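# Hot-swap the screen-flagged drives in the dock

## Task

Every drive the screen flags as failed must be swapped for one of the two spare drives lying on the bench mat. Each replacement goes in connector end first (downward), oriented like the drives around it. All drives that are not being swapped must finish exactly where they began. A drive that enters a bay spends some time rebuilding, and at no moment may more than one bay be either missing its drive (even partly pulled) or rebuilding; breaking this fails the task. Each removed drive must be set straight onto the mat. At the end the dock must sit flat on the mat, no drive may still be rebuilding, and the gripper must have released everything and moved away; anything that stays put only because the robot holds it does not count. Nothing may be put or knocked off the table.

## Robot and tools

Robot: a single Doosan M1013 six-joint arm carrying a Robotiq 2F-140 parallel gripper. There is one arm, so every command row describes just that arm plus its gripper.

Scene frame: origin on the table top right under the arm's base, +z up, +x forward, +y to the left when facing along +x. Positions are in metres, orientation as a wxyz quaternion, velocities in m/s and rad/s. The base may be slightly tilted relative to the table, and the reported hand position can be off, more so at long reach. end_effector_position is the point between the pads when closed; the gripper's fingers point along its own +z and open/close along its own y. Closed fingertips extend about 33 mm past that point (about 9 mm when fully open), and closing pushes the tips roughly 24 mm further from the arm, so keep that clearance above surfaces.

Cameras: cam_high and cam_low (672x504) and cam_wrist (504x504 fisheye), returned in that order with each execute_actions result unless "pictures": false is passed. Use them to read which drives the screen flags, where the spares lie, and drive orientation.

Tool execute_actions, argument "actions": a list holding one item or nothing.
- Empty list: just reports the current state.
- {"rows": [...], "steps": n}: a motion of n control steps (each 1/30 s, n at most 15, default 15). Each row is used for one step; if rows run out, the final row repeats.
- {"steps": n} with no rows: a wait of up to 300 steps, counted from the previous result (your thinking time is included).
Each row has 9 numbers, all in [-1, 1], in this order: arm/djoint_1 (waist), arm/djoint_2 (shoulder), arm/djoint_3 (elbow), arm/djoint_4 (forearm roll), arm/djoint_5 (wrist pitch), arm/djoint_6 (wrist roll), gripper/position, gripper/force_limit, gripper/speed.
The first six are offsets, not poses: scaled joint displacements measured from the joint angles printed in the most recent result that listed them (before any such result, or for later calls in the same reply, from where the arm is when the action begins). They are not cumulative from row to row. Scale: 1.0 equals 1.398 rad for waist and shoulder, 2.097 rad for the elbow, 2.622 rad for the three wrist joints. Joint ranges (rad): waist, shoulder, forearm roll, wrist pitch, wrist roll -6.283 to 6.283; elbow -2.792 to 2.792. A call asking a joint to exceed its range by over 0.010 rad is refused and nothing is sent; true ends can differ by up to 0.010 rad, and a request beyond the real end is clipped, reported as "joint sent to its limit". Sending all zeros is not a pause: it pulls the arm back to the reference angles.
Gripper values are absolute settings: position +1 fully open (140 mm), pads touch near -0.8, -1 closes until blocked. force_limit -1/0/+1 gives roughly 14/60/107 N; speed -1/0/+1 gives about 30/140/250 mm/s.

Motion limits: joint targets may lead measured angles by at most 0.456 rad (waist, shoulder), 0.683 (elbow), 0.854 (wrist joints), and targets that would move the gripper over 70 mm from its measured spot are scaled back. Peak target speeds are 2.09, 3.14 and 3.93 rad/s for those groups, with 0.3 s acceleration, and joints are synchronised. Big moves therefore need several calls. The arm keeps heading for the last target while you think, until it nearly stops or a step is HELD.

Result lines: the state line (pose and velocities), Joint positions and Joint velocities in column order, position_measured (counts, 3 fully open, 230 pads touching, non-linear), and object_status: 0 moving, 1 blocked while opening, 2 blocked while closing (a real grip), 3 reached target or pads met. To grasp, send -1 and confirm status 2. To squeeze harder while holding, raise force_limit and nudge position (e.g. -1 to -0.98). "joint command not followed" means the clearance check altered targets (mount blocks and posts count as arm). HELD marks steps where your row was partly or fully not sent.

Faults to avoid: joint torque reaching its load limit (waist and shoulder 302, elbow 142, wrist joints 40 N m, held weight included) or any external force of 144 N on arm, gripper or payload stops the arm for 10 s and drops the rest of the call. Long loaded holds heat motors; heed MOTOR HOT warnings before an OVER-TEMPERATURE FAULT brakes the arm. Expect occasional brief pushes on loose objects.

Other tools: zoom_image(camera, region [x0,y0,x1,y1] in pixels, max 504x504) for close views of the latest image; read_manual(section "licences") returns licence text only; finished_scene(scene) ends the current scene irreversibly and grades it.

Order of work: for one flagged bay at a time, pull the old drive, set it on the mat, insert a spare connector-down in the same facing, release, and wait until its rebuild ends before touching the next bay. Avoid drops, slamming, shoving the dock off flat, or letting anything leave the table. Finish by opening the gripper and withdrawing before calling finished_scene.

Each tool is called after "Emit:" as a command line: name --argument value for each argument, lists and objects as JSON in quotes; but a table of rows of numbers goes row by row, as --pt "numbers of a row", without its own name.

## Session

Emit:
execute_actions --actions '[]'

Scene clock: 0.00 s of 8600.00 s.
end_effector_position=(+0.1066, -0.3075, +0.1708) position_measured=3 object_status=3 end_effector_quat_wxyz=(+0.053, +0.828, +0.510, -0.227) end_effector_velocity=(-0.001, -0.000, +0.000) end_effector_angular_velocity=(-0.001, +0.001, -0.001)
Joint positions: [-0.89  -0.301  2.422 -0.553  1.056 -0.113]
Joint velocities: [-0.002 -0.    -0.    -0.001  0.     0.   ]

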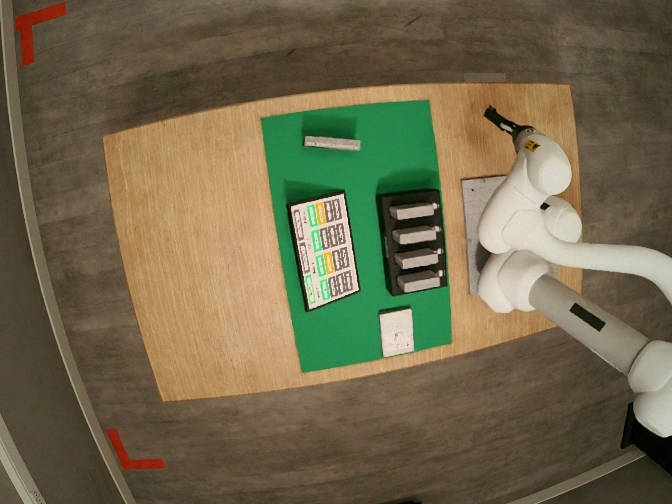

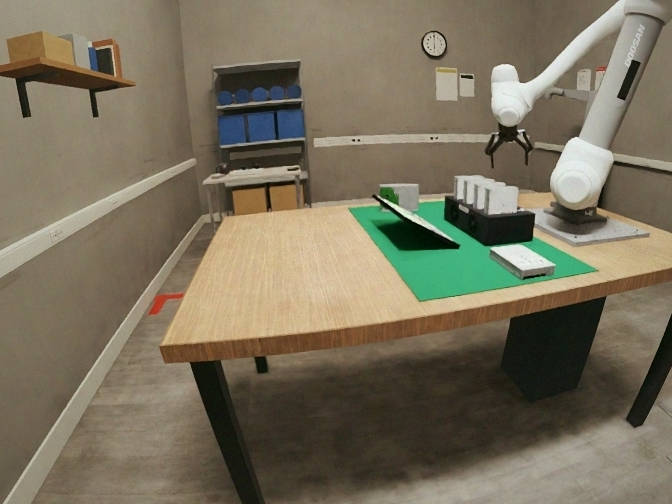

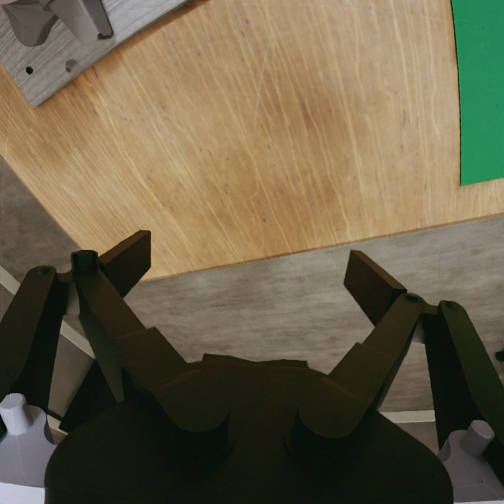

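Emit:
zoom_image --camera "cam_high" --region '[270,110,470,370]'

Emit:
zoom_image --camera "cam_low" --region '[350,150,610,310]'

Region (270, 110, 470, 370) of cam_high's 672x504 image, scaled by 1.938, with more detail than that image has; it fills the left 388 columns of this view, and the rest is white.

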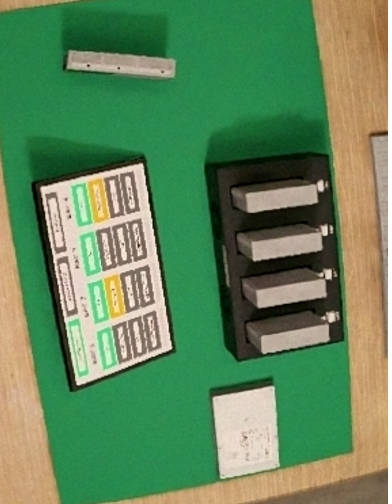

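Region (350, 150, 610, 310) of cam_low's 672x504 image, scaled by 1.938, with more detail than that image has; it fills the top 310 rows of this view, and the rest is white.

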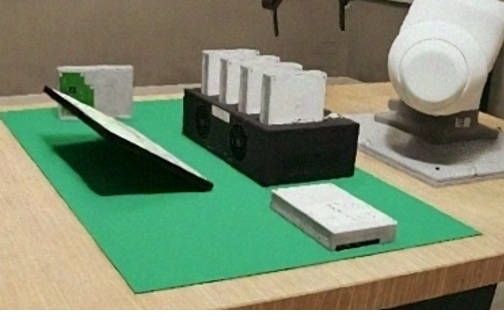

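Emit:
execute_actions --actions '[{"rows":[[0,0.0273,-0.119,0.211,0.0672,-0.6825,-1,0,0]],"steps":15}]' --pictures false

Emit:
execute_actions --actions '[{"steps":20}]' --pictures false

Emit:
execute_actions --actions '[{"rows":[[0.3793,0,0,0,0,0,-1,0,0]],"steps":15}]' --pictures false

Emit:
execute_actions --actions '[{"steps":20}]'

Scene clock: 10.70 s of 8600.00 s.
end_effector_position=(+0.2278, -0.2675, +0.2263) position_measured=107 object_status=0 end_effector_quat_wxyz=(-0.015, +0.562, +0.826, -0.046) end_effector_velocity=(+0.220, +0.067, +0.128) end_effector_angular_velocity=(+0.652, -0.303, +3.308)
Joint positions: [-0.89  -0.271  2.222 -0.109  1.198 -1.201]
Joint velocities: [-0.001  0.049 -0.319  0.698  0.223 -3.606]
Steps of this call (steps 1 to 306: nothing new was sent; steps 307 to 321: all 15 steps of this action). Readings (joint positions | what the end effector reports):
307: [-0.890 -0.301 2.422 -0.552 1.056 -0.114] | position_measured=3 object_status=0
308: [-0.890 -0.301 2.419 -0.545 1.059 -0.127] | position_measured=9 object_status=0
310: [-0.890 -0.298 2.399 -0.501 1.073 -0.193] | position_measured=24 object_status=0
314: [-0.890 -0.286 2.323 -0.334 1.126 -0.482] | position_measured=54 object_status=0
321: the state above

Scene clock: 11.37 s of 8600.00 s.
end_effector_position=(+0.2626, -0.2566, +0.2477) position_measured=233 object_status=0 end_effector_quat_wxyz=(+0.002, +0.264, +0.965, +0.002) end_effector_velocity=(+0.000, +0.000, -0.000) end_effector_angular_velocity=(+0.000, +0.000, +0.002)
Joint positions: [-0.89  -0.263  2.173  0.     1.232 -1.902]
Joint velocities: [ 0.001 -0.     0.     0.    -0.    -0.001]
Steps of this call (steps 1 to 20: the robot went on to your last target). Readings (joint positions | what the end effector reports):
1: [-0.890 -0.269 2.211 -0.086 1.205 -1.323] | position_measured=115 object_status=0
2: [-0.890 -0.268 2.203 -0.067 1.211 -1.439] | position_measured=122 object_status=0
4: [-0.890 -0.265 2.188 -0.035 1.221 -1.637] | position_measured=138 object_status=0
8: [-0.890 -0.263 2.174 -0.002 1.232 -1.870] | position_measured=168 object_status=0
20: the state above

Scene clock: 11.87 s of 8600.00 s.
end_effector_position=(+0.3476, -0.1168, +0.2484) position_measured=233 object_status=3 end_effector_quat_wxyz=(+0.002, +0.042, +0.999, +0.001) end_effector_velocity=(+0.112, +0.336, +0.001) end_effector_angular_velocity=(-0.007, -0.001, +0.968)
Joint positions: [-0.441 -0.263  2.173  0.     1.232 -1.902]
Joint velocities: [ 0.967  0.     0.    -0.003 -0.    -0.   ]
Steps of this call (steps 1 to 15: all 15 steps of this action). Readings (joint positions | what the end effector reports):
1: [-0.889 -0.263 2.173 0.000 1.232 -1.902] | position_measured=233 object_status=0
2: [-0.883 -0.263 2.173 0.000 1.232 -1.902] | position_measured=233 object_status=3
4: [-0.848 -0.263 2.173 0.000 1.232 -1.902] | position_measured=233 object_status=3
8: [-0.703 -0.263 2.173 0.000 1.232 -1.902] | position_measured=233 object_status=3
15: the state above

Scene clock: 12.53 s of 8600.00 s.
end_effector_position=(+0.3559, -0.0881, +0.2485) position_measured=233 object_status=3 end_effector_quat_wxyz=(+0.002, +0.002, +1.000, +0.001) end_effector_velocity=(+0.000, -0.001, +0.001) end_effector_angular_velocity=(-0.001, -0.001, +0.000)
Joint positions: [-0.36  -0.263  2.173  0.     1.232 -1.902]
Joint velocities: [-0.    -0.    -0.001 -0.001  0.    -0.   ]
Steps of this call (steps 1 to 20: the robot went on to your last target). Readings (joint positions | what the end effector reports):
1: [-0.411 -0.263 2.173 0.000 1.232 -1.902] | position_measured=233 object_status=3
2: [-0.388 -0.263 2.173 0.000 1.232 -1.902] | position_measured=233 object_status=3
4: [-0.362 -0.263 2.173 0.000 1.232 -1.902] | position_measured=233 object_status=3
8: [-0.360 -0.263 2.173 0.000 1.232 -1.902] | position_measured=233 object_status=3
20: the state above

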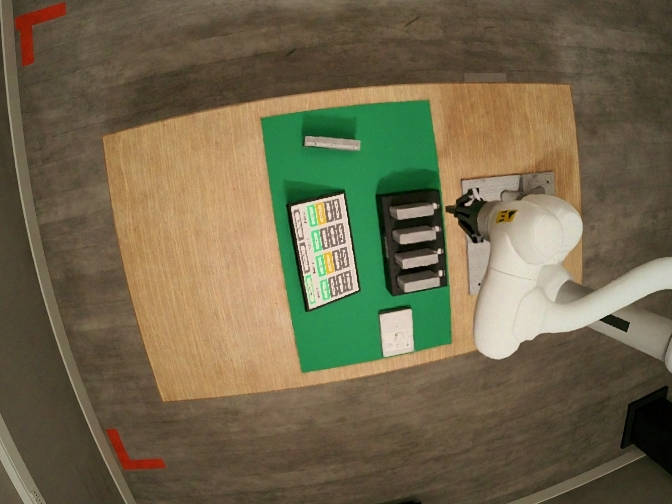

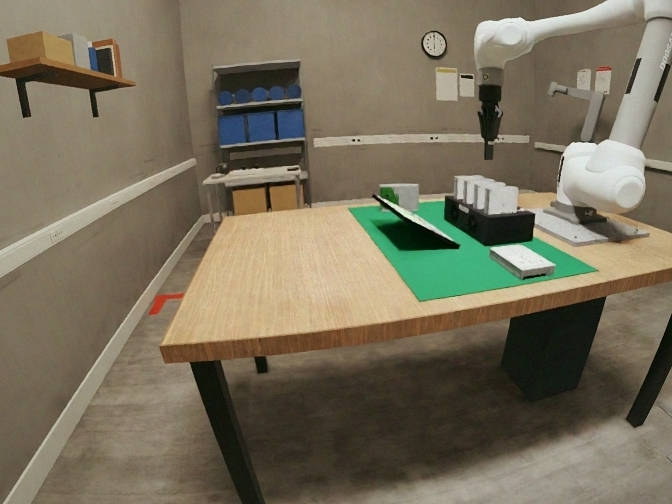

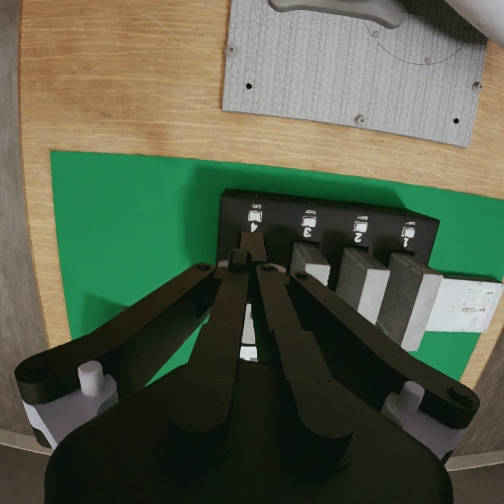

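Emit:
zoom_image --camera "cam_high" --region '[285,190,365,315]'

Region (285, 190, 365, 315) of cam_high's 672x504 image, scaled by 4.032, with more detail than that image has; it fills the left 323 columns of this view, and the rest is white.

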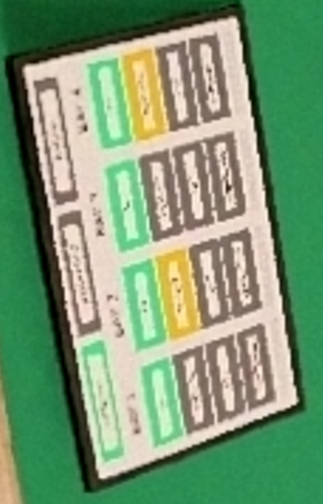

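Emit:
execute_actions --actions '[{"rows":[[0,0.064,0.0634,0,-0.085,0,-1,0,0]],"steps":15}]'

Scene clock: 20.30 s of 8600.00 s.
end_effector_position=(+0.3567, -0.0880, +0.1489) position_measured=233 object_status=3 end_effector_quat_wxyz=(+0.002, +0.002, +1.000, +0.001) end_effector_velocity=(-0.001, +0.000, -0.001) end_effector_angular_velocity=(+0.001, +0.003, -0.001)
Joint positions: [-0.359 -0.174  2.305  0.     1.01  -1.902]
Joint velocities: [-0.001  0.001  0.002 -0.    -0.001  0.   ]
Steps of this call (steps 1 to 15: the robot went on to your last target; steps 16 to 218: nothing new was sent; steps 219 to 233: all 15 steps of this action). Readings (joint positions | what the end effector reports):
219: [-0.359 -0.263 2.173 0.000 1.231 -1.902] | position_measured=233 object_status=3
220: [-0.359 -0.258 2.180 0.000 1.219 -1.902] | position_measured=233 object_status=3
222: [-0.359 -0.232 2.219 0.000 1.153 -1.902] | position_measured=233 object_status=3
226: [-0.359 -0.178 2.299 0.000 1.022 -1.902] | position_measured=233 object_status=3
233: the state above

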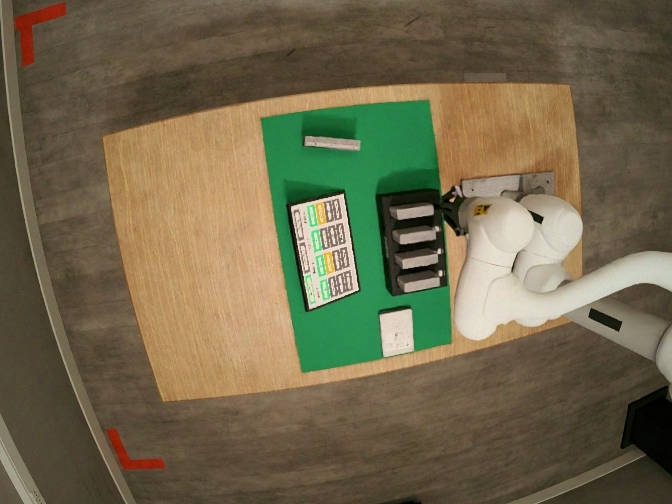

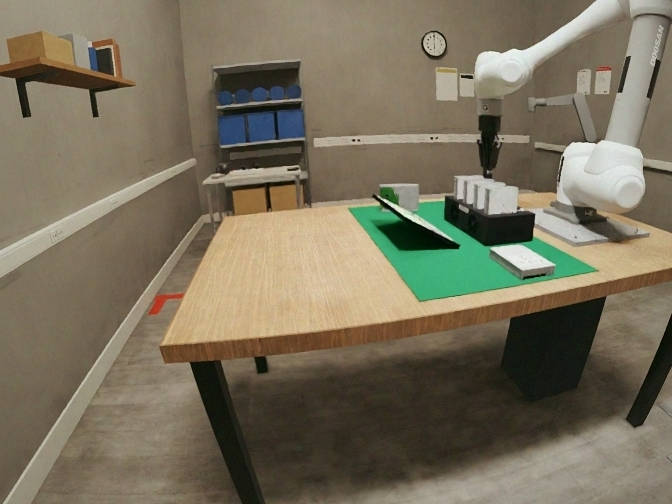

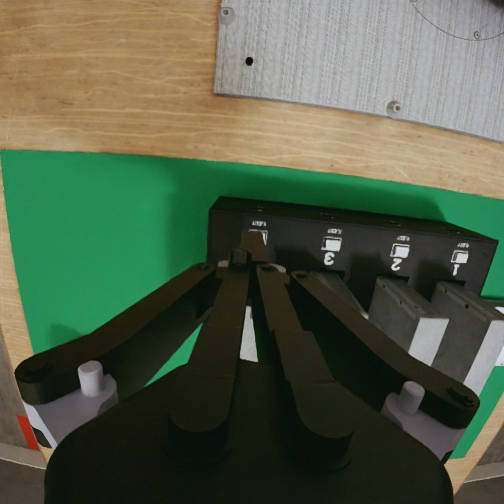

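Emit:
execute_actions --actions '[{"rows":[[0.008,0.005,0.0032,0,-0.0052,0,-1,0,0],[0.008,0.009,0.0058,0,-0.0094,0,-1,0,0],[0.008,0.013,0.0083,0,-0.0136,0,-1,0,0],[0.008,0.016,0.0102,0,-0.0168,0,-1,0,0],[0.008,0.018,0.0115,0,-0.0189,0,-1,0,0],[0.008,0.02,0.0128,0,-0.021,0,-1,0,0],[0.008,0.021,0.0134,0,-0.022,0,-1,0,0],[0.008,0.022,0.0141,0,-0.0231,0,-1,0,0]],"steps":15}]'

Scene clock: 25.47 s of 8600.00 s.
end_effector_position=(+0.3579, -0.0840, +0.1239) position_measured=233 object_status=3 end_effector_quat_wxyz=(+0.003, -0.004, +1.000, +0.001) end_effector_velocity=(-0.001, -0.001, -0.001) end_effector_angular_velocity=(-0.001, +0.002, +0.000)
Joint positions: [-0.348 -0.143  2.335  0.     0.949 -1.902]
Joint velocities: [-0.002  0.     0.002 -0.002 -0.    -0.001]
Steps of this call (steps 1 to 15: the robot went on to your last target; steps 16 to 140: nothing new was sent; steps 141 to 155: all 15 steps of this action). Readings (joint positions | what the end effector reports):
141: [-0.359 -0.173 2.306 0.000 1.009 -1.902] | position_measured=233 object_status=3
142: [-0.355 -0.170 2.309 0.000 1.003 -1.902] | position_measured=233 object_status=3
144: [-0.350 -0.160 2.318 0.000 0.984 -1.902] | position_measured=233 object_status=3
148: [-0.348 -0.146 2.332 0.000 0.955 -1.902] | position_measured=233 object_status=3
155: the state above

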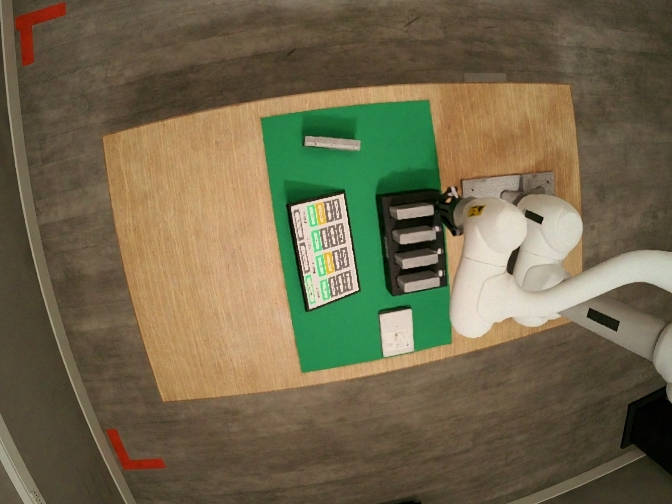

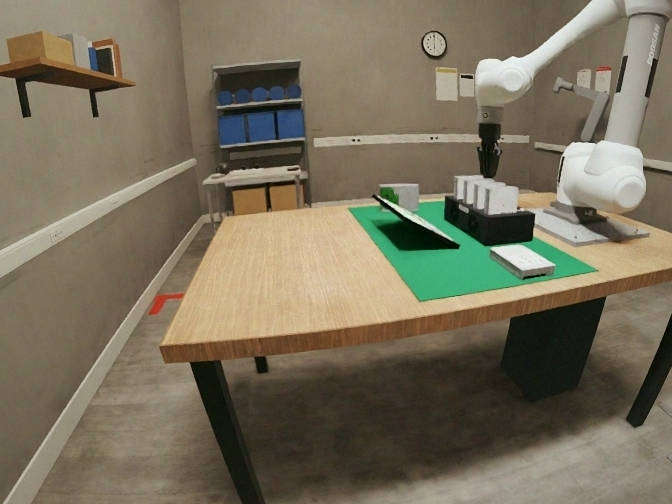

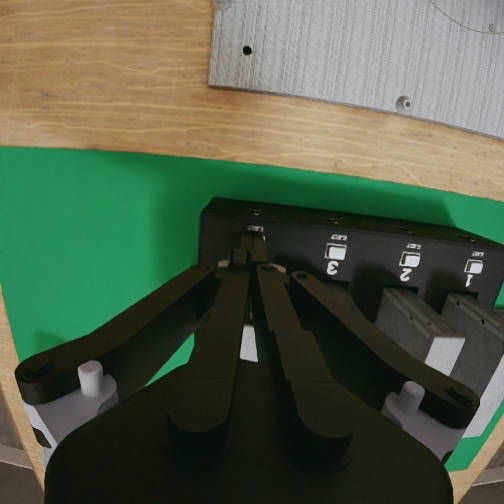

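Emit:
execute_actions --actions '[{"rows":[[0,0.0016,0.001,0,-0.0017,0,-1,0,0]],"steps":15}]'

Scene clock: 27.43 s of 8600.00 s.
end_effector_position=(+0.3579, -0.0840, +0.1222) position_measured=233 object_status=3 end_effector_quat_wxyz=(+0.003, -0.004, +1.000, +0.001) end_effector_velocity=(+0.001, -0.000, +0.001) end_effector_angular_velocity=(-0.000, -0.001, +0.000)
Joint positions: [-0.348 -0.141  2.337  0.     0.945 -1.902]
Joint velocities: [ 0.     0.    -0.002 -0.     0.    -0.   ]
Steps of this call (steps 1 to 15: the robot went on to your last target; steps 16 to 44: nothing new was sent; steps 45 to 59: all 15 steps of this action). Readings (joint positions | what the end effector reports):
45: [-0.348 -0.143 2.335 0.000 0.949 -1.902] | position_measured=233 object_status=3
46: [-0.348 -0.142 2.336 0.000 0.947 -1.902] | position_measured=233 object_status=3
48: [-0.348 -0.141 2.337 0.000 0.945 -1.902] | position_measured=233 object_status=3
52: [-0.348 -0.141 2.337 0.000 0.945 -1.902] | position_measured=233 object_status=3
59: the state above

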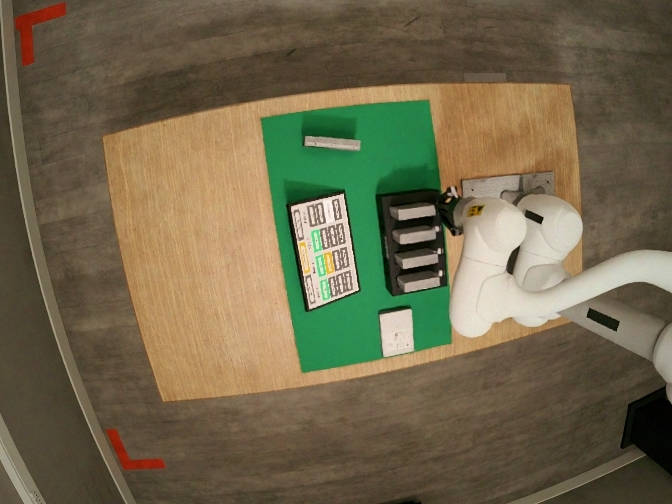

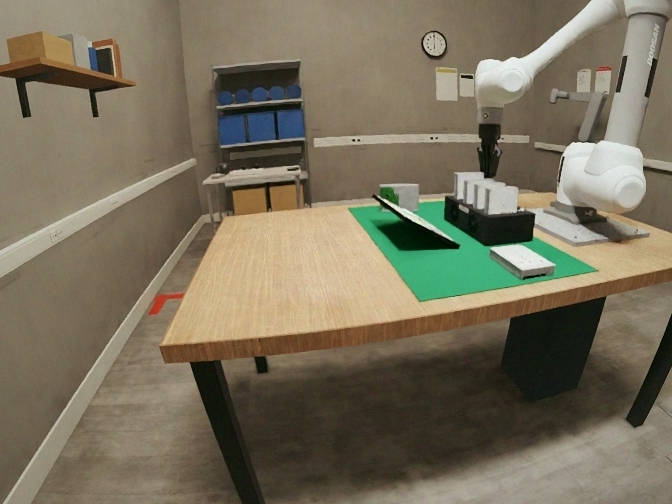

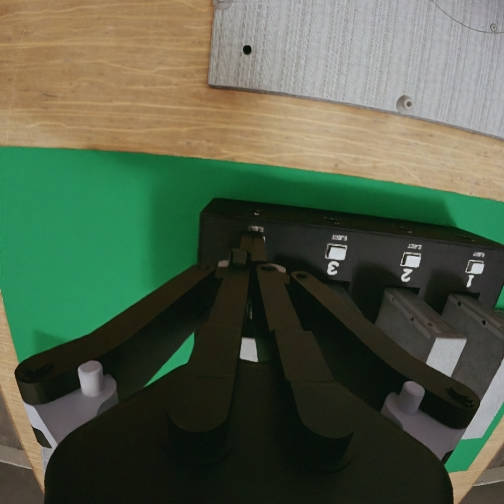

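Emit:
execute_actions --actions '[{"rows":[[0,-0.0873,-0.0782,0,0.1095,0,-0.2,0,0]],"steps":15}]' --pictures false

Emit:
execute_actions --actions '[{"rows":[[0.043,0.0967,-0.05,0,-0.0117,0.0196,-0.2,0,0]],"steps":15}]'

Scene clock: 36.47 s of 8600.00 s.
end_effector_position=(+0.3568, -0.0841, +0.2480) position_measured=154 object_status=0 end_effector_quat_wxyz=(+0.002, -0.004, +1.000, +0.001) end_effector_velocity=(+0.001, -0.000, +0.002) end_effector_angular_velocity=(-0.002, -0.003, -0.000)
Joint positions: [-0.348 -0.263  2.173  0.     1.232 -1.902]
Joint velocities: [ 0.001 -0.002 -0.003 -0.001  0.002  0.001]
Steps of this call (steps 1 to 15: the robot went on to your last target; steps 16 to 256: nothing new was sent; steps 257 to 271: all 15 steps of this action). Readings (joint positions | what the end effector reports):
257: [-0.348 -0.141 2.337 0.000 0.946 -1.902] | position_measured=233 object_status=0
258: [-0.348 -0.146 2.331 0.000 0.958 -1.902] | position_measured=233 object_status=0
260: [-0.348 -0.174 2.292 0.000 1.024 -1.902] | position_measured=212 object_status=0
264: [-0.348 -0.242 2.201 0.000 1.182 -1.902] | position_measured=182 object_status=0
271: the state above

Scene clock: 36.97 s of 8600.00 s.
end_effector_position=(+0.4349, -0.0823, +0.2487) position_measured=154 object_status=3 end_effector_quat_wxyz=(+0.002, -0.008, +1.000, +0.001) end_effector_velocity=(+0.000, +0.000, -0.000) end_effector_angular_velocity=(-0.001, +0.001, +0.002)
Joint positions: [-0.288 -0.127  2.068  0.     1.201 -1.851]
Joint velocities: [ 0.002  0.002 -0.001 -0.002 -0.    -0.   ]
Steps of this call (steps 1 to 15: all 15 steps of this action). Readings (joint positions | what the end effector reports):
1: [-0.348 -0.262 2.173 0.000 1.232 -1.902] | position_measured=154 object_status=0
2: [-0.345 -0.256 2.168 0.000 1.229 -1.900] | position_measured=154 object_status=0
4: [-0.330 -0.221 2.140 0.000 1.219 -1.886] | position_measured=154 object_status=3
8: [-0.291 -0.134 2.073 0.000 1.202 -1.853] | position_measured=154 object_status=3
15: the state above

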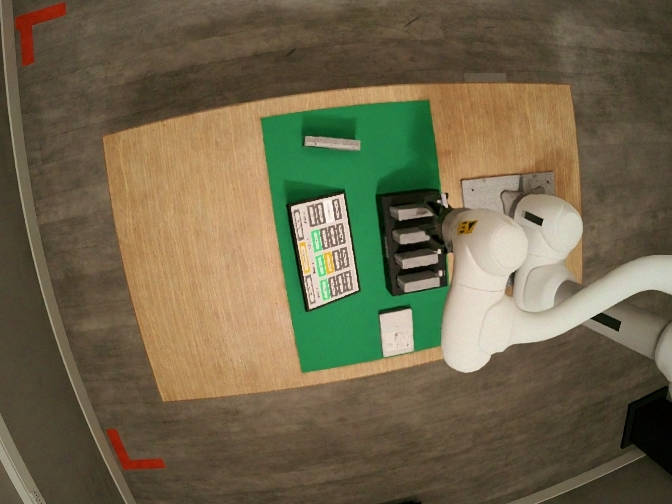

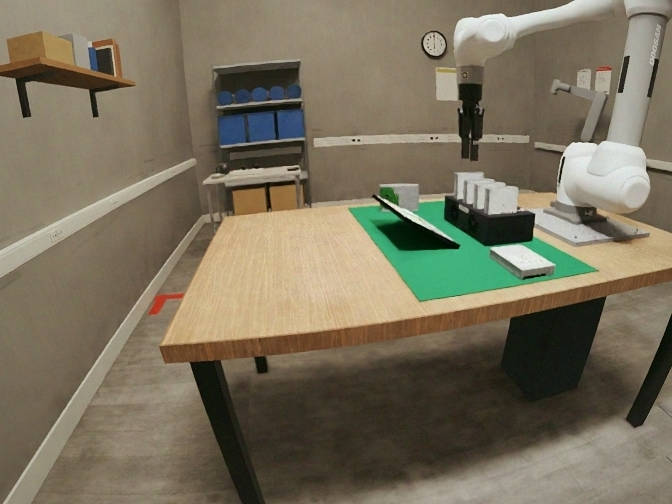

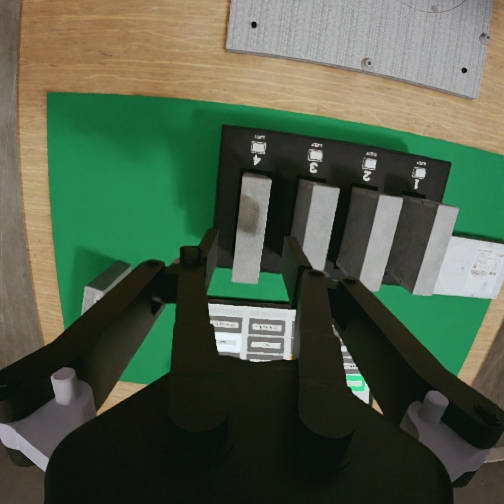

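Emit:
execute_actions --actions '[{"rows":[[-0.002,0.0505,0.051,0,-0.0678,0,-0.2,0,0]],"steps":15}]' --pictures false

Emit:
execute_actions --actions '[{"rows":[[0,0,0,0,0,0,-1,0,-0.5]],"steps":15}]' --pictures false

Emit:
execute_actions --actions '[{"rows":[[0,-0.013,-0.012,0,0.0166,0,-1,0,0],[0,-0.026,-0.0245,0,0.0335,0,-1,0,0],[0,-0.039,-0.038,0,0.051,0,-1,0,0],[0,-0.051,-0.051,0,0.068,0,-1,0,0],[0,-0.051,-0.051,0,0.068,0,-1,0,0],[0,-0.0677,-0.0775,0,0.098,0,-1,0,0]],"steps":15}]'

Scene clock: 60.20 s of 8600.00 s.
end_effector_position=(+0.4348, -0.0832, +0.1639) position_measured=154 object_status=3 end_effector_quat_wxyz=(+0.002, -0.007, +1.000, +0.001) end_effector_velocity=(-0.001, -0.000, -0.001) end_effector_angular_velocity=(+0.001, +0.001, -0.002)
Joint positions: [-0.291 -0.057  2.175  0.     1.023 -1.851]
Joint velocities: [-0.001  0.001  0.001  0.001 -0.001  0.001]
Steps of this call (steps 1 to 15: the robot went on to your last target; steps 16 to 682: nothing new was sent; steps 683 to 697: all 15 steps of this action). Readings (joint positions | what the end effector reports):
683: [-0.288 -0.127 2.069 0.000 1.199 -1.851] | position_measured=154 object_status=3
684: [-0.288 -0.122 2.075 0.000 1.187 -1.851] | position_measured=154 object_status=3
686: [-0.289 -0.097 2.115 0.000 1.122 -1.851] | position_measured=154 object_status=3
690: [-0.291 -0.057 2.174 0.000 1.026 -1.851] | position_measured=154 object_status=3
697: the state above

Scene clock: 60.70 s of 8600.00 s.
end_effector_position=(+0.4348, -0.0832, +0.1639) position_measured=195 object_status=0 end_effector_quat_wxyz=(+0.002, -0.007, +1.000, +0.001) end_effector_velocity=(-0.001, +0.001, -0.001) end_effector_angular_velocity=(-0.000, +0.002, +0.002)
Joint positions: [-0.291 -0.057  2.175  0.     1.023 -1.851]
Joint velocities: [ 0.001  0.     0.002 -0.001  0.     0.   ]
Steps of this call (steps 1 to 15: all 15 steps of this action). Readings (joint positions | what the end effector reports):
1: [-0.291 -0.057 2.175 0.000 1.023 -1.851] | position_measured=154 object_status=0
2: [-0.291 -0.057 2.175 0.000 1.023 -1.851] | position_measured=158 object_status=0
4: [-0.291 -0.057 2.175 0.000 1.023 -1.851] | position_measured=167 object_status=0
8: [-0.291 -0.057 2.175 0.000 1.023 -1.851] | position_measured=185 object_status=0
15: the state above

Scene clock: 61.20 s of 8600.00 s.
end_effector_position=(+0.4343, -0.0835, +0.2886) position_measured=195 object_status=2 end_effector_quat_wxyz=(+0.002, -0.007, +1.000, +0.001) end_effector_velocity=(-0.000, +0.000, +0.002) end_effector_angular_velocity=(-0.000, -0.001, -0.000)
Joint positions: [-0.291 -0.151  2.013  0.     1.28  -1.851]
Joint velocities: [ 0.    -0.002 -0.002 -0.     0.003  0.001]
Steps of this call (steps 1 to 15: all 15 steps of this action). Readings (joint positions | what the end effector reports):
1: [-0.291 -0.057 2.175 0.000 1.024 -1.851] | position_measured=195 object_status=2
2: [-0.291 -0.062 2.169 0.000 1.036 -1.851] | position_measured=195 object_status=2
4: [-0.291 -0.085 2.135 0.000 1.093 -1.851] | position_measured=195 object_status=2
8: [-0.291 -0.135 2.048 0.000 1.228 -1.851] | position_measured=195 object_status=2
15: the state above

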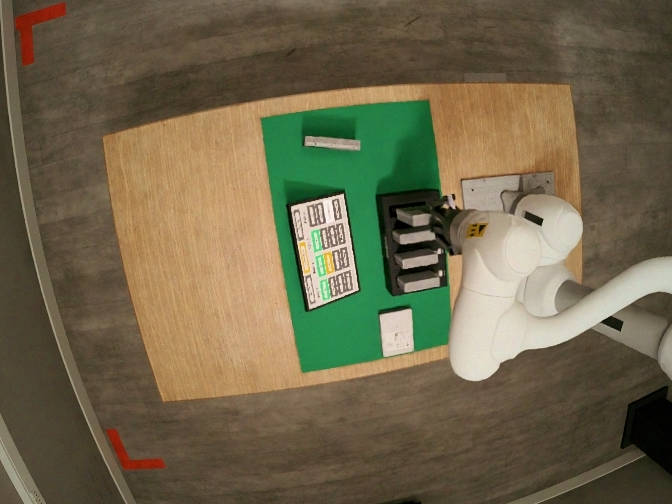

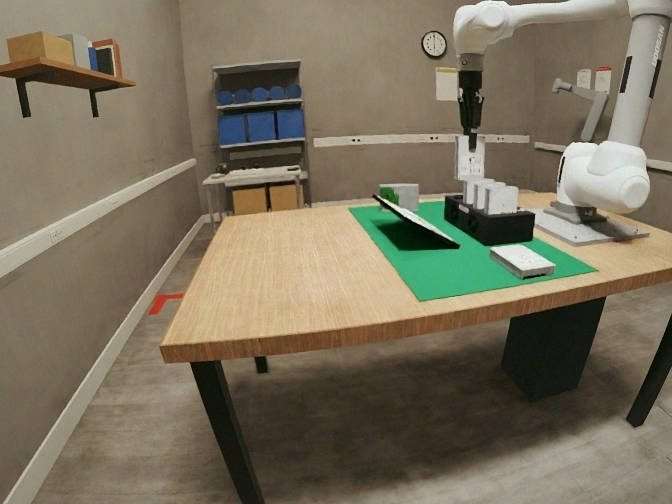

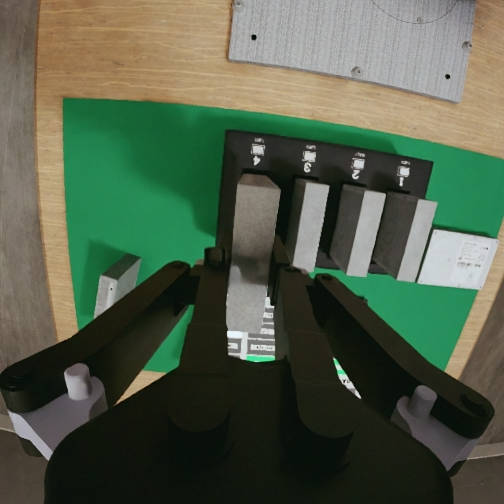

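Emit:
execute_actions --actions '[{"rows":[[-0.2747,0.0187,-0.0109,0,-0.0014,0,-1,0,0],[-0.2747,0.0187,-0.0109,0,-0.0014,0,-1,0,0],[-0.2747,0.0187,-0.0109,0,-0.0014,0,-1,0,0],[-0.2747,0.0187,-0.0109,0,-0.0014,0.1,-1,0,0],[-0.2747,0.0187,-0.0109,0,-0.0014,0.1,-1,0,0],[-0.2747,0.0187,-0.0109,0,-0.0014,0.1,-1,0,0],[-0.2747,0.0187,-0.0109,0,-0.0014,0.1,-1,0,0],[-0.2747,0.0187,-0.0109,0,-0.0014,0.459,-1,0,0]],"steps":15}]' --pictures false

Emit:
execute_actions --actions '[{"steps":30}]' --pictures false

Emit:
execute_actions --actions '[{"rows":[[0,0.0783,0.0845,0,-0.1093,0,-1,0,0]],"steps":15}]'

Scene clock: 70.50 s of 8600.00 s.
end_effector_position=(+0.3966, -0.2243, +0.2886) position_measured=195 object_status=2 end_effector_quat_wxyz=(+0.002, +0.447, +0.894, +0.002) end_effector_velocity=(-0.082, -0.182, -0.000) end_effector_angular_velocity=(+0.019, +0.009, -4.038)
Joint positions: [-0.613 -0.13   1.994  0.     1.277 -1.231]
Joint velocities: [-0.433  0.03  -0.027 -0.001 -0.004  3.606]
Steps of this call (steps 1 to 15: the robot went on to your last target; steps 16 to 264: nothing new was sent; steps 265 to 279: all 15 steps of this action). Readings (joint positions | what the end effector reports):
265: [-0.292 -0.152 2.013 0.000 1.280 -1.851] | position_measured=195 object_status=2
266: [-0.298 -0.151 2.012 0.000 1.280 -1.851] | position_measured=195 object_status=2
268: [-0.333 -0.149 2.010 0.000 1.280 -1.851] | position_measured=195 object_status=2
272: [-0.464 -0.140 2.003 0.000 1.278 -1.800] | position_measured=195 object_status=2
279: the state above

Scene clock: 71.50 s of 8600.00 s.
end_effector_position=(+0.3839, -0.2502, +0.2884) position_measured=195 object_status=2 end_effector_quat_wxyz=(+0.001, +0.708, +0.706, +0.003) end_effector_velocity=(+0.001, +0.001, +0.001) end_effector_angular_velocity=(+0.001, -0.002, +0.002)
Joint positions: [-0.675 -0.125  1.99   0.     1.276 -0.648]
Joint velocities: [ 0.001 -0.    -0.001  0.002  0.    -0.001]
Steps of this call (steps 1 to 30: the robot went on to your last target). Readings (joint positions | what the end effector reports):
1: [-0.626 -0.129 1.993 0.000 1.277 -1.113] | position_measured=195 object_status=2
2: [-0.638 -0.128 1.992 0.000 1.277 -1.007] | position_measured=195 object_status=2
4: [-0.657 -0.126 1.991 0.000 1.276 -0.833] | position_measured=195 object_status=2
8: [-0.675 -0.125 1.990 0.000 1.276 -0.658] | position_measured=195 object_status=2
30: the state above
The arm was judged still, so your last target was given up. Only a new action makes it travel on or press farther. Fingers that are still opening or closing keep moving.

Scene clock: 72.00 s of 8600.00 s.
end_effector_position=(+0.3846, -0.2499, +0.1488) position_measured=195 object_status=2 end_effector_quat_wxyz=(+0.001, +0.708, +0.706, +0.003) end_effector_velocity=(-0.001, +0.000, -0.002) end_effector_angular_velocity=(+0.001, +0.002, +0.001)
Joint positions: [-0.675 -0.016  2.167  0.     0.99  -0.648]
Joint velocities: [-0.     0.002  0.003 -0.001 -0.003 -0.001]
Steps of this call (steps 1 to 15: all 15 steps of this action). Readings (joint positions | what the end effector reports):
1: [-0.675 -0.125 1.991 0.000 1.275 -0.648] | position_measured=195 object_status=2
2: [-0.675 -0.121 1.997 0.000 1.263 -0.648] | position_measured=195 object_status=2
4: [-0.675 -0.096 2.038 0.000 1.198 -0.648] | position_measured=195 object_status=2
8: [-0.675 -0.038 2.130 0.000 1.049 -0.648] | position_measured=195 object_status=2
15: the state above

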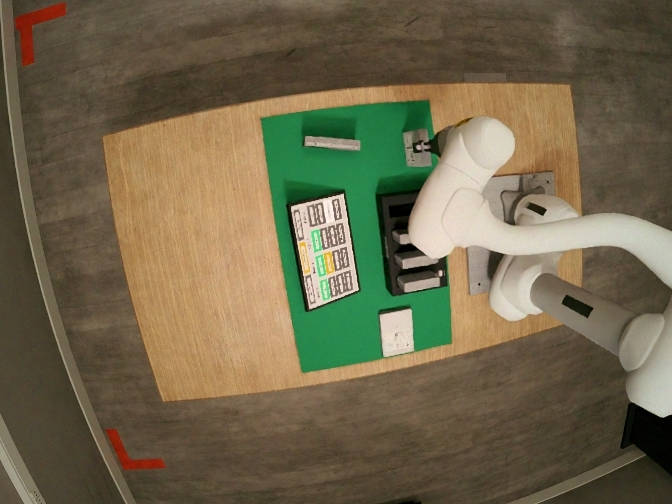

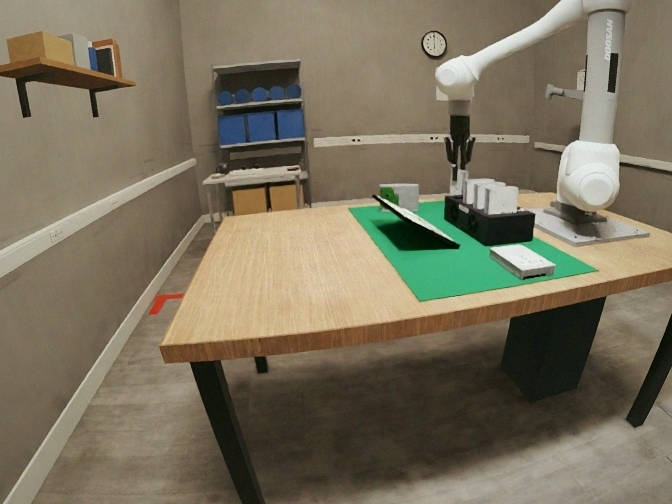

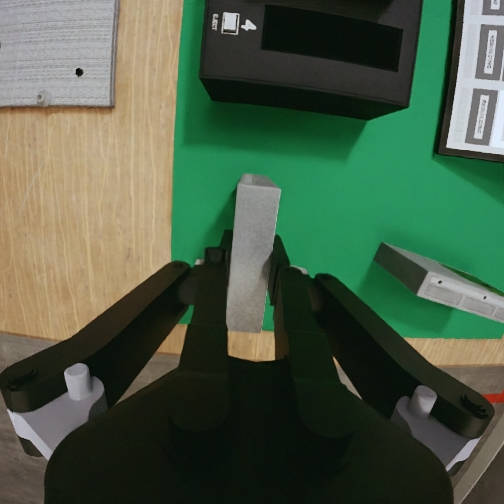

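Emit:
execute_actions --actions '[{"rows":[[0,0.002,0.0013,0,-0.0021,0,-1,0,0],[0,0.004,0.0026,0,-0.0042,0,-1,0,0],[0,0.006,0.0039,0,-0.0063,0,-1,0,0],[0,0.0075,0.0049,0,-0.0079,0,-1,0,0],[0,0.0085,0.0055,0,-0.0089,0,-1,0,0],[0,0.0093,0.006,0,-0.0098,0,-1,0,0]],"steps":12}]' --pictures false

Emit:
execute_actions --actions '[{"rows":[[0,0,0,0,0,0,1,0,0]],"steps":10}]' --pictures false

Emit:
execute_actions --actions '[{"rows":[[0,-0.0876,-0.0905,0,0.119,0,1,0,0]],"steps":15}]' --pictures false

Emit:
execute_actions --actions '[{"rows":[[0.829,0.1257,-0.08,0,-0.0028,0.4424,1,0,0]],"steps":15}]' --pictures false

Emit:
execute_actions --actions '[{"steps":50}]' --pictures false

Emit:
execute_actions --actions '[{"rows":[[0,0.041,0.053,0,-0.0643,0,1,0,0]],"steps":15}]'

Scene clock: 84.03 s of 8600.00 s.
end_effector_position=(+0.3849, -0.2500, +0.1372) position_measured=195 object_status=2 end_effector_quat_wxyz=(+0.001, +0.708, +0.706, +0.003) end_effector_velocity=(+0.000, -0.001, -0.001) end_effector_angular_velocity=(+0.001, -0.001, -0.002)
Joint positions: [-0.675 -0.003  2.179  0.     0.964 -0.648]
Joint velocities: [-0.001  0.002 -0.001  0.001 -0.001  0.   ]
Steps of this call (steps 1 to 15: the robot went on to your last target; steps 16 to 349: nothing new was sent; steps 350 to 361: all 12 steps of this action). Readings (joint positions | what the end effector reports):
350: [-0.675 -0.016 2.168 0.000 0.989 -0.648] | position_measured=195 object_status=2
351: [-0.675 -0.014 2.169 0.000 0.986 -0.648] | position_measured=195 object_status=2
353: [-0.675 -0.010 2.173 0.000 0.977 -0.648] | position_measured=195 object_status=2
357: [-0.675 -0.004 2.178 0.000 0.965 -0.648] | position_measured=195 object_status=2
361: the state above

Scene clock: 84.37 s of 8600.00 s.
end_effector_position=(+0.3849, -0.2500, +0.1371) position_measured=128 object_status=0 end_effector_quat_wxyz=(+0.001, +0.708, +0.706, +0.003) end_effector_velocity=(+0.001, -0.001, +0.001) end_effector_angular_velocity=(-0.001, -0.002, -0.001)
Joint positions: [-0.675 -0.003  2.18   0.     0.964 -0.648]
Joint velocities: [-0.    -0.001 -0.002  0.     0.001  0.001]
Steps of this call (steps 1 to 10: all 10 steps of this action). Readings (joint positions | what the end effector reports):
1: [-0.675 -0.003 2.179 0.000 0.964 -0.648] | position_measured=195 object_status=0
2: [-0.675 -0.003 2.180 0.000 0.964 -0.648] | position_measured=195 object_status=0
4: [-0.675 -0.003 2.181 0.000 0.964 -0.648] | position_measured=174 object_status=0
8: [-0.675 -0.003 2.180 0.000 0.964 -0.648] | position_measured=143 object_status=0
10: the state above

Scene clock: 84.87 s of 8600.00 s.
end_effector_position=(+0.3841, -0.2503, +0.2885) position_measured=14 object_status=0 end_effector_quat_wxyz=(+0.001, +0.708, +0.706, +0.003) end_effector_velocity=(-0.000, -0.000, +0.003) end_effector_angular_velocity=(-0.001, -0.000, +0.000)
Joint positions: [-0.675 -0.125  1.99   0.     1.276 -0.648]
Joint velocities: [-0.001 -0.002 -0.003 -0.001  0.005 -0.001]
Steps of this call (steps 1 to 15: all 15 steps of this action). Readings (joint positions | what the end effector reports):
1: [-0.675 -0.004 2.179 0.000 0.966 -0.648] | position_measured=121 object_status=0
2: [-0.675 -0.008 2.172 0.000 0.978 -0.648] | position_measured=113 object_status=0
4: [-0.675 -0.034 2.132 0.000 1.043 -0.648] | position_measured=98 object_status=0
8: [-0.675 -0.094 2.039 0.000 1.194 -0.648] | position_measured=68 object_status=0
15: the state above

Scene clock: 85.37 s of 8600.00 s.
end_effector_position=(+0.5106, -0.1103, +0.2913) position_measured=3 object_status=3 end_effector_quat_wxyz=(+0.000, +0.798, +0.602, +0.003) end_effector_velocity=(+0.184, +0.422, +0.000) end_effector_angular_velocity=(+0.002, +0.001, -0.225)
Joint positions: [-0.302 -0.019  1.889  0.     1.272  0.001]
Joint velocities: [ 0.873  0.15  -0.144  0.001 -0.006  1.098]
Steps of this call (steps 1 to 15: all 15 steps of this action). Readings (joint positions | what the end effector reports):
1: [-0.674 -0.125 1.990 0.000 1.276 -0.646] | position_measured=7 object_status=0
2: [-0.668 -0.122 1.987 0.000 1.276 -0.634] | position_measured=3 object_status=0
4: [-0.633 -0.108 1.974 0.000 1.276 -0.567] | position_measured=3 object_status=0
8: [-0.510 -0.066 1.934 0.000 1.274 -0.338] | position_measured=3 object_status=3
15: the state above

Scene clock: 87.03 s of 8600.00 s.
end_effector_position=(+0.4754, +0.3049, +0.2900) position_measured=3 object_status=3 end_effector_quat_wxyz=(+0.001, +0.708, +0.706, +0.003) end_effector_velocity=(+0.000, -0.001, -0.001) end_effector_angular_velocity=(-0.001, +0.000, -0.001)
Joint positions: [0.484 0.05  1.822 0.    1.268 0.512]
Joint velocities: [-0.001  0.     0.001 -0.001 -0.    -0.   ]
Steps of this call (steps 1 to 45: the robot went on to your last target; steps 46 to 50: nothing new was sent). Readings (joint positions | what the end effector reports):
1: [-0.273 -0.014 1.884 0.000 1.271 0.037] | position_measured=3 object_status=3
2: [-0.243 -0.010 1.880 0.000 1.271 0.070] | position_measured=3 object_status=3
4: [-0.185 -0.002 1.872 0.000 1.271 0.130] | position_measured=3 object_status=3
8: [-0.068 0.011 1.860 0.000 1.270 0.225] | position_measured=3 object_status=3
50: the state above
The arm was judged still, so your last target was given up. Only a new action makes it travel on or press farther. Fingers that are still opening or closing keep moving.

Scene clock: 87.53 s of 8600.00 s.
end_effector_position=(+0.4758, +0.3051, +0.2001) position_measured=3 object_status=3 end_effector_quat_wxyz=(+0.001, +0.708, +0.706, +0.003) end_effector_velocity=(+0.000, -0.001, -0.001) end_effector_angular_velocity=(-0.002, +0.000, -0.000)
Joint positions: [0.484 0.108 1.933 0.    1.1   0.512]
Joint velocities: [-0.     0.001  0.    -0.001  0.     0.001]
Steps of this call (steps 1 to 15: all 15 steps of this action). Readings (joint positions | what the end effector reports):
1: [0.484 0.051 1.823 0.000 1.267 0.512] | position_measured=3 object_status=3
2: [0.484 0.054 1.830 0.000 1.255 0.512] | position_measured=3 object_status=3
4: [0.484 0.076 1.872 0.000 1.191 0.512] | position_measured=3 object_status=3
8: [0.484 0.107 1.932 0.000 1.103 0.512] | position_measured=3 object_status=3
15: the state above

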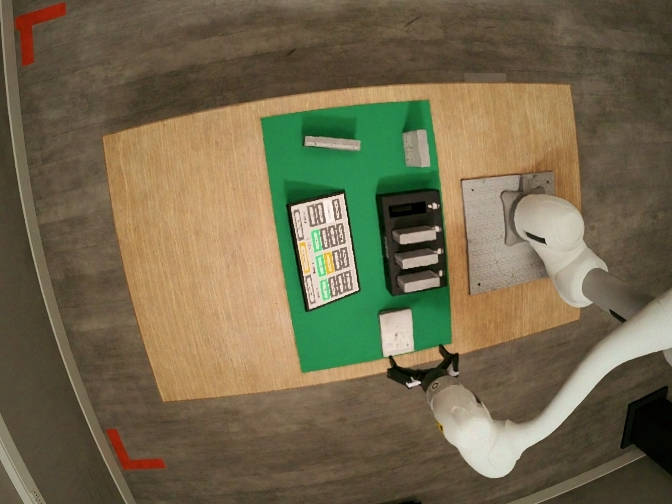

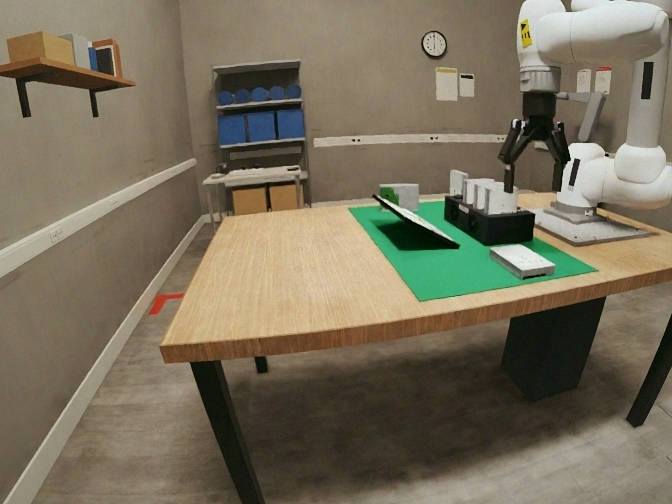

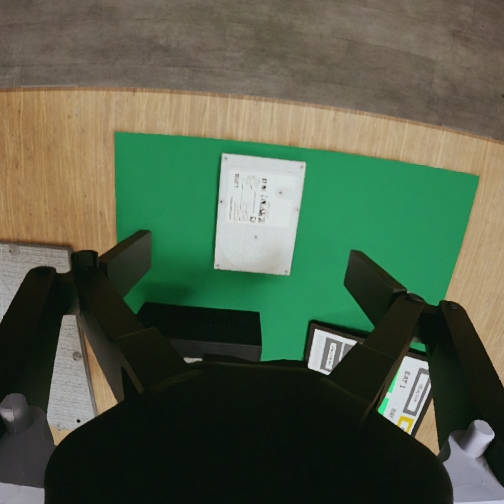

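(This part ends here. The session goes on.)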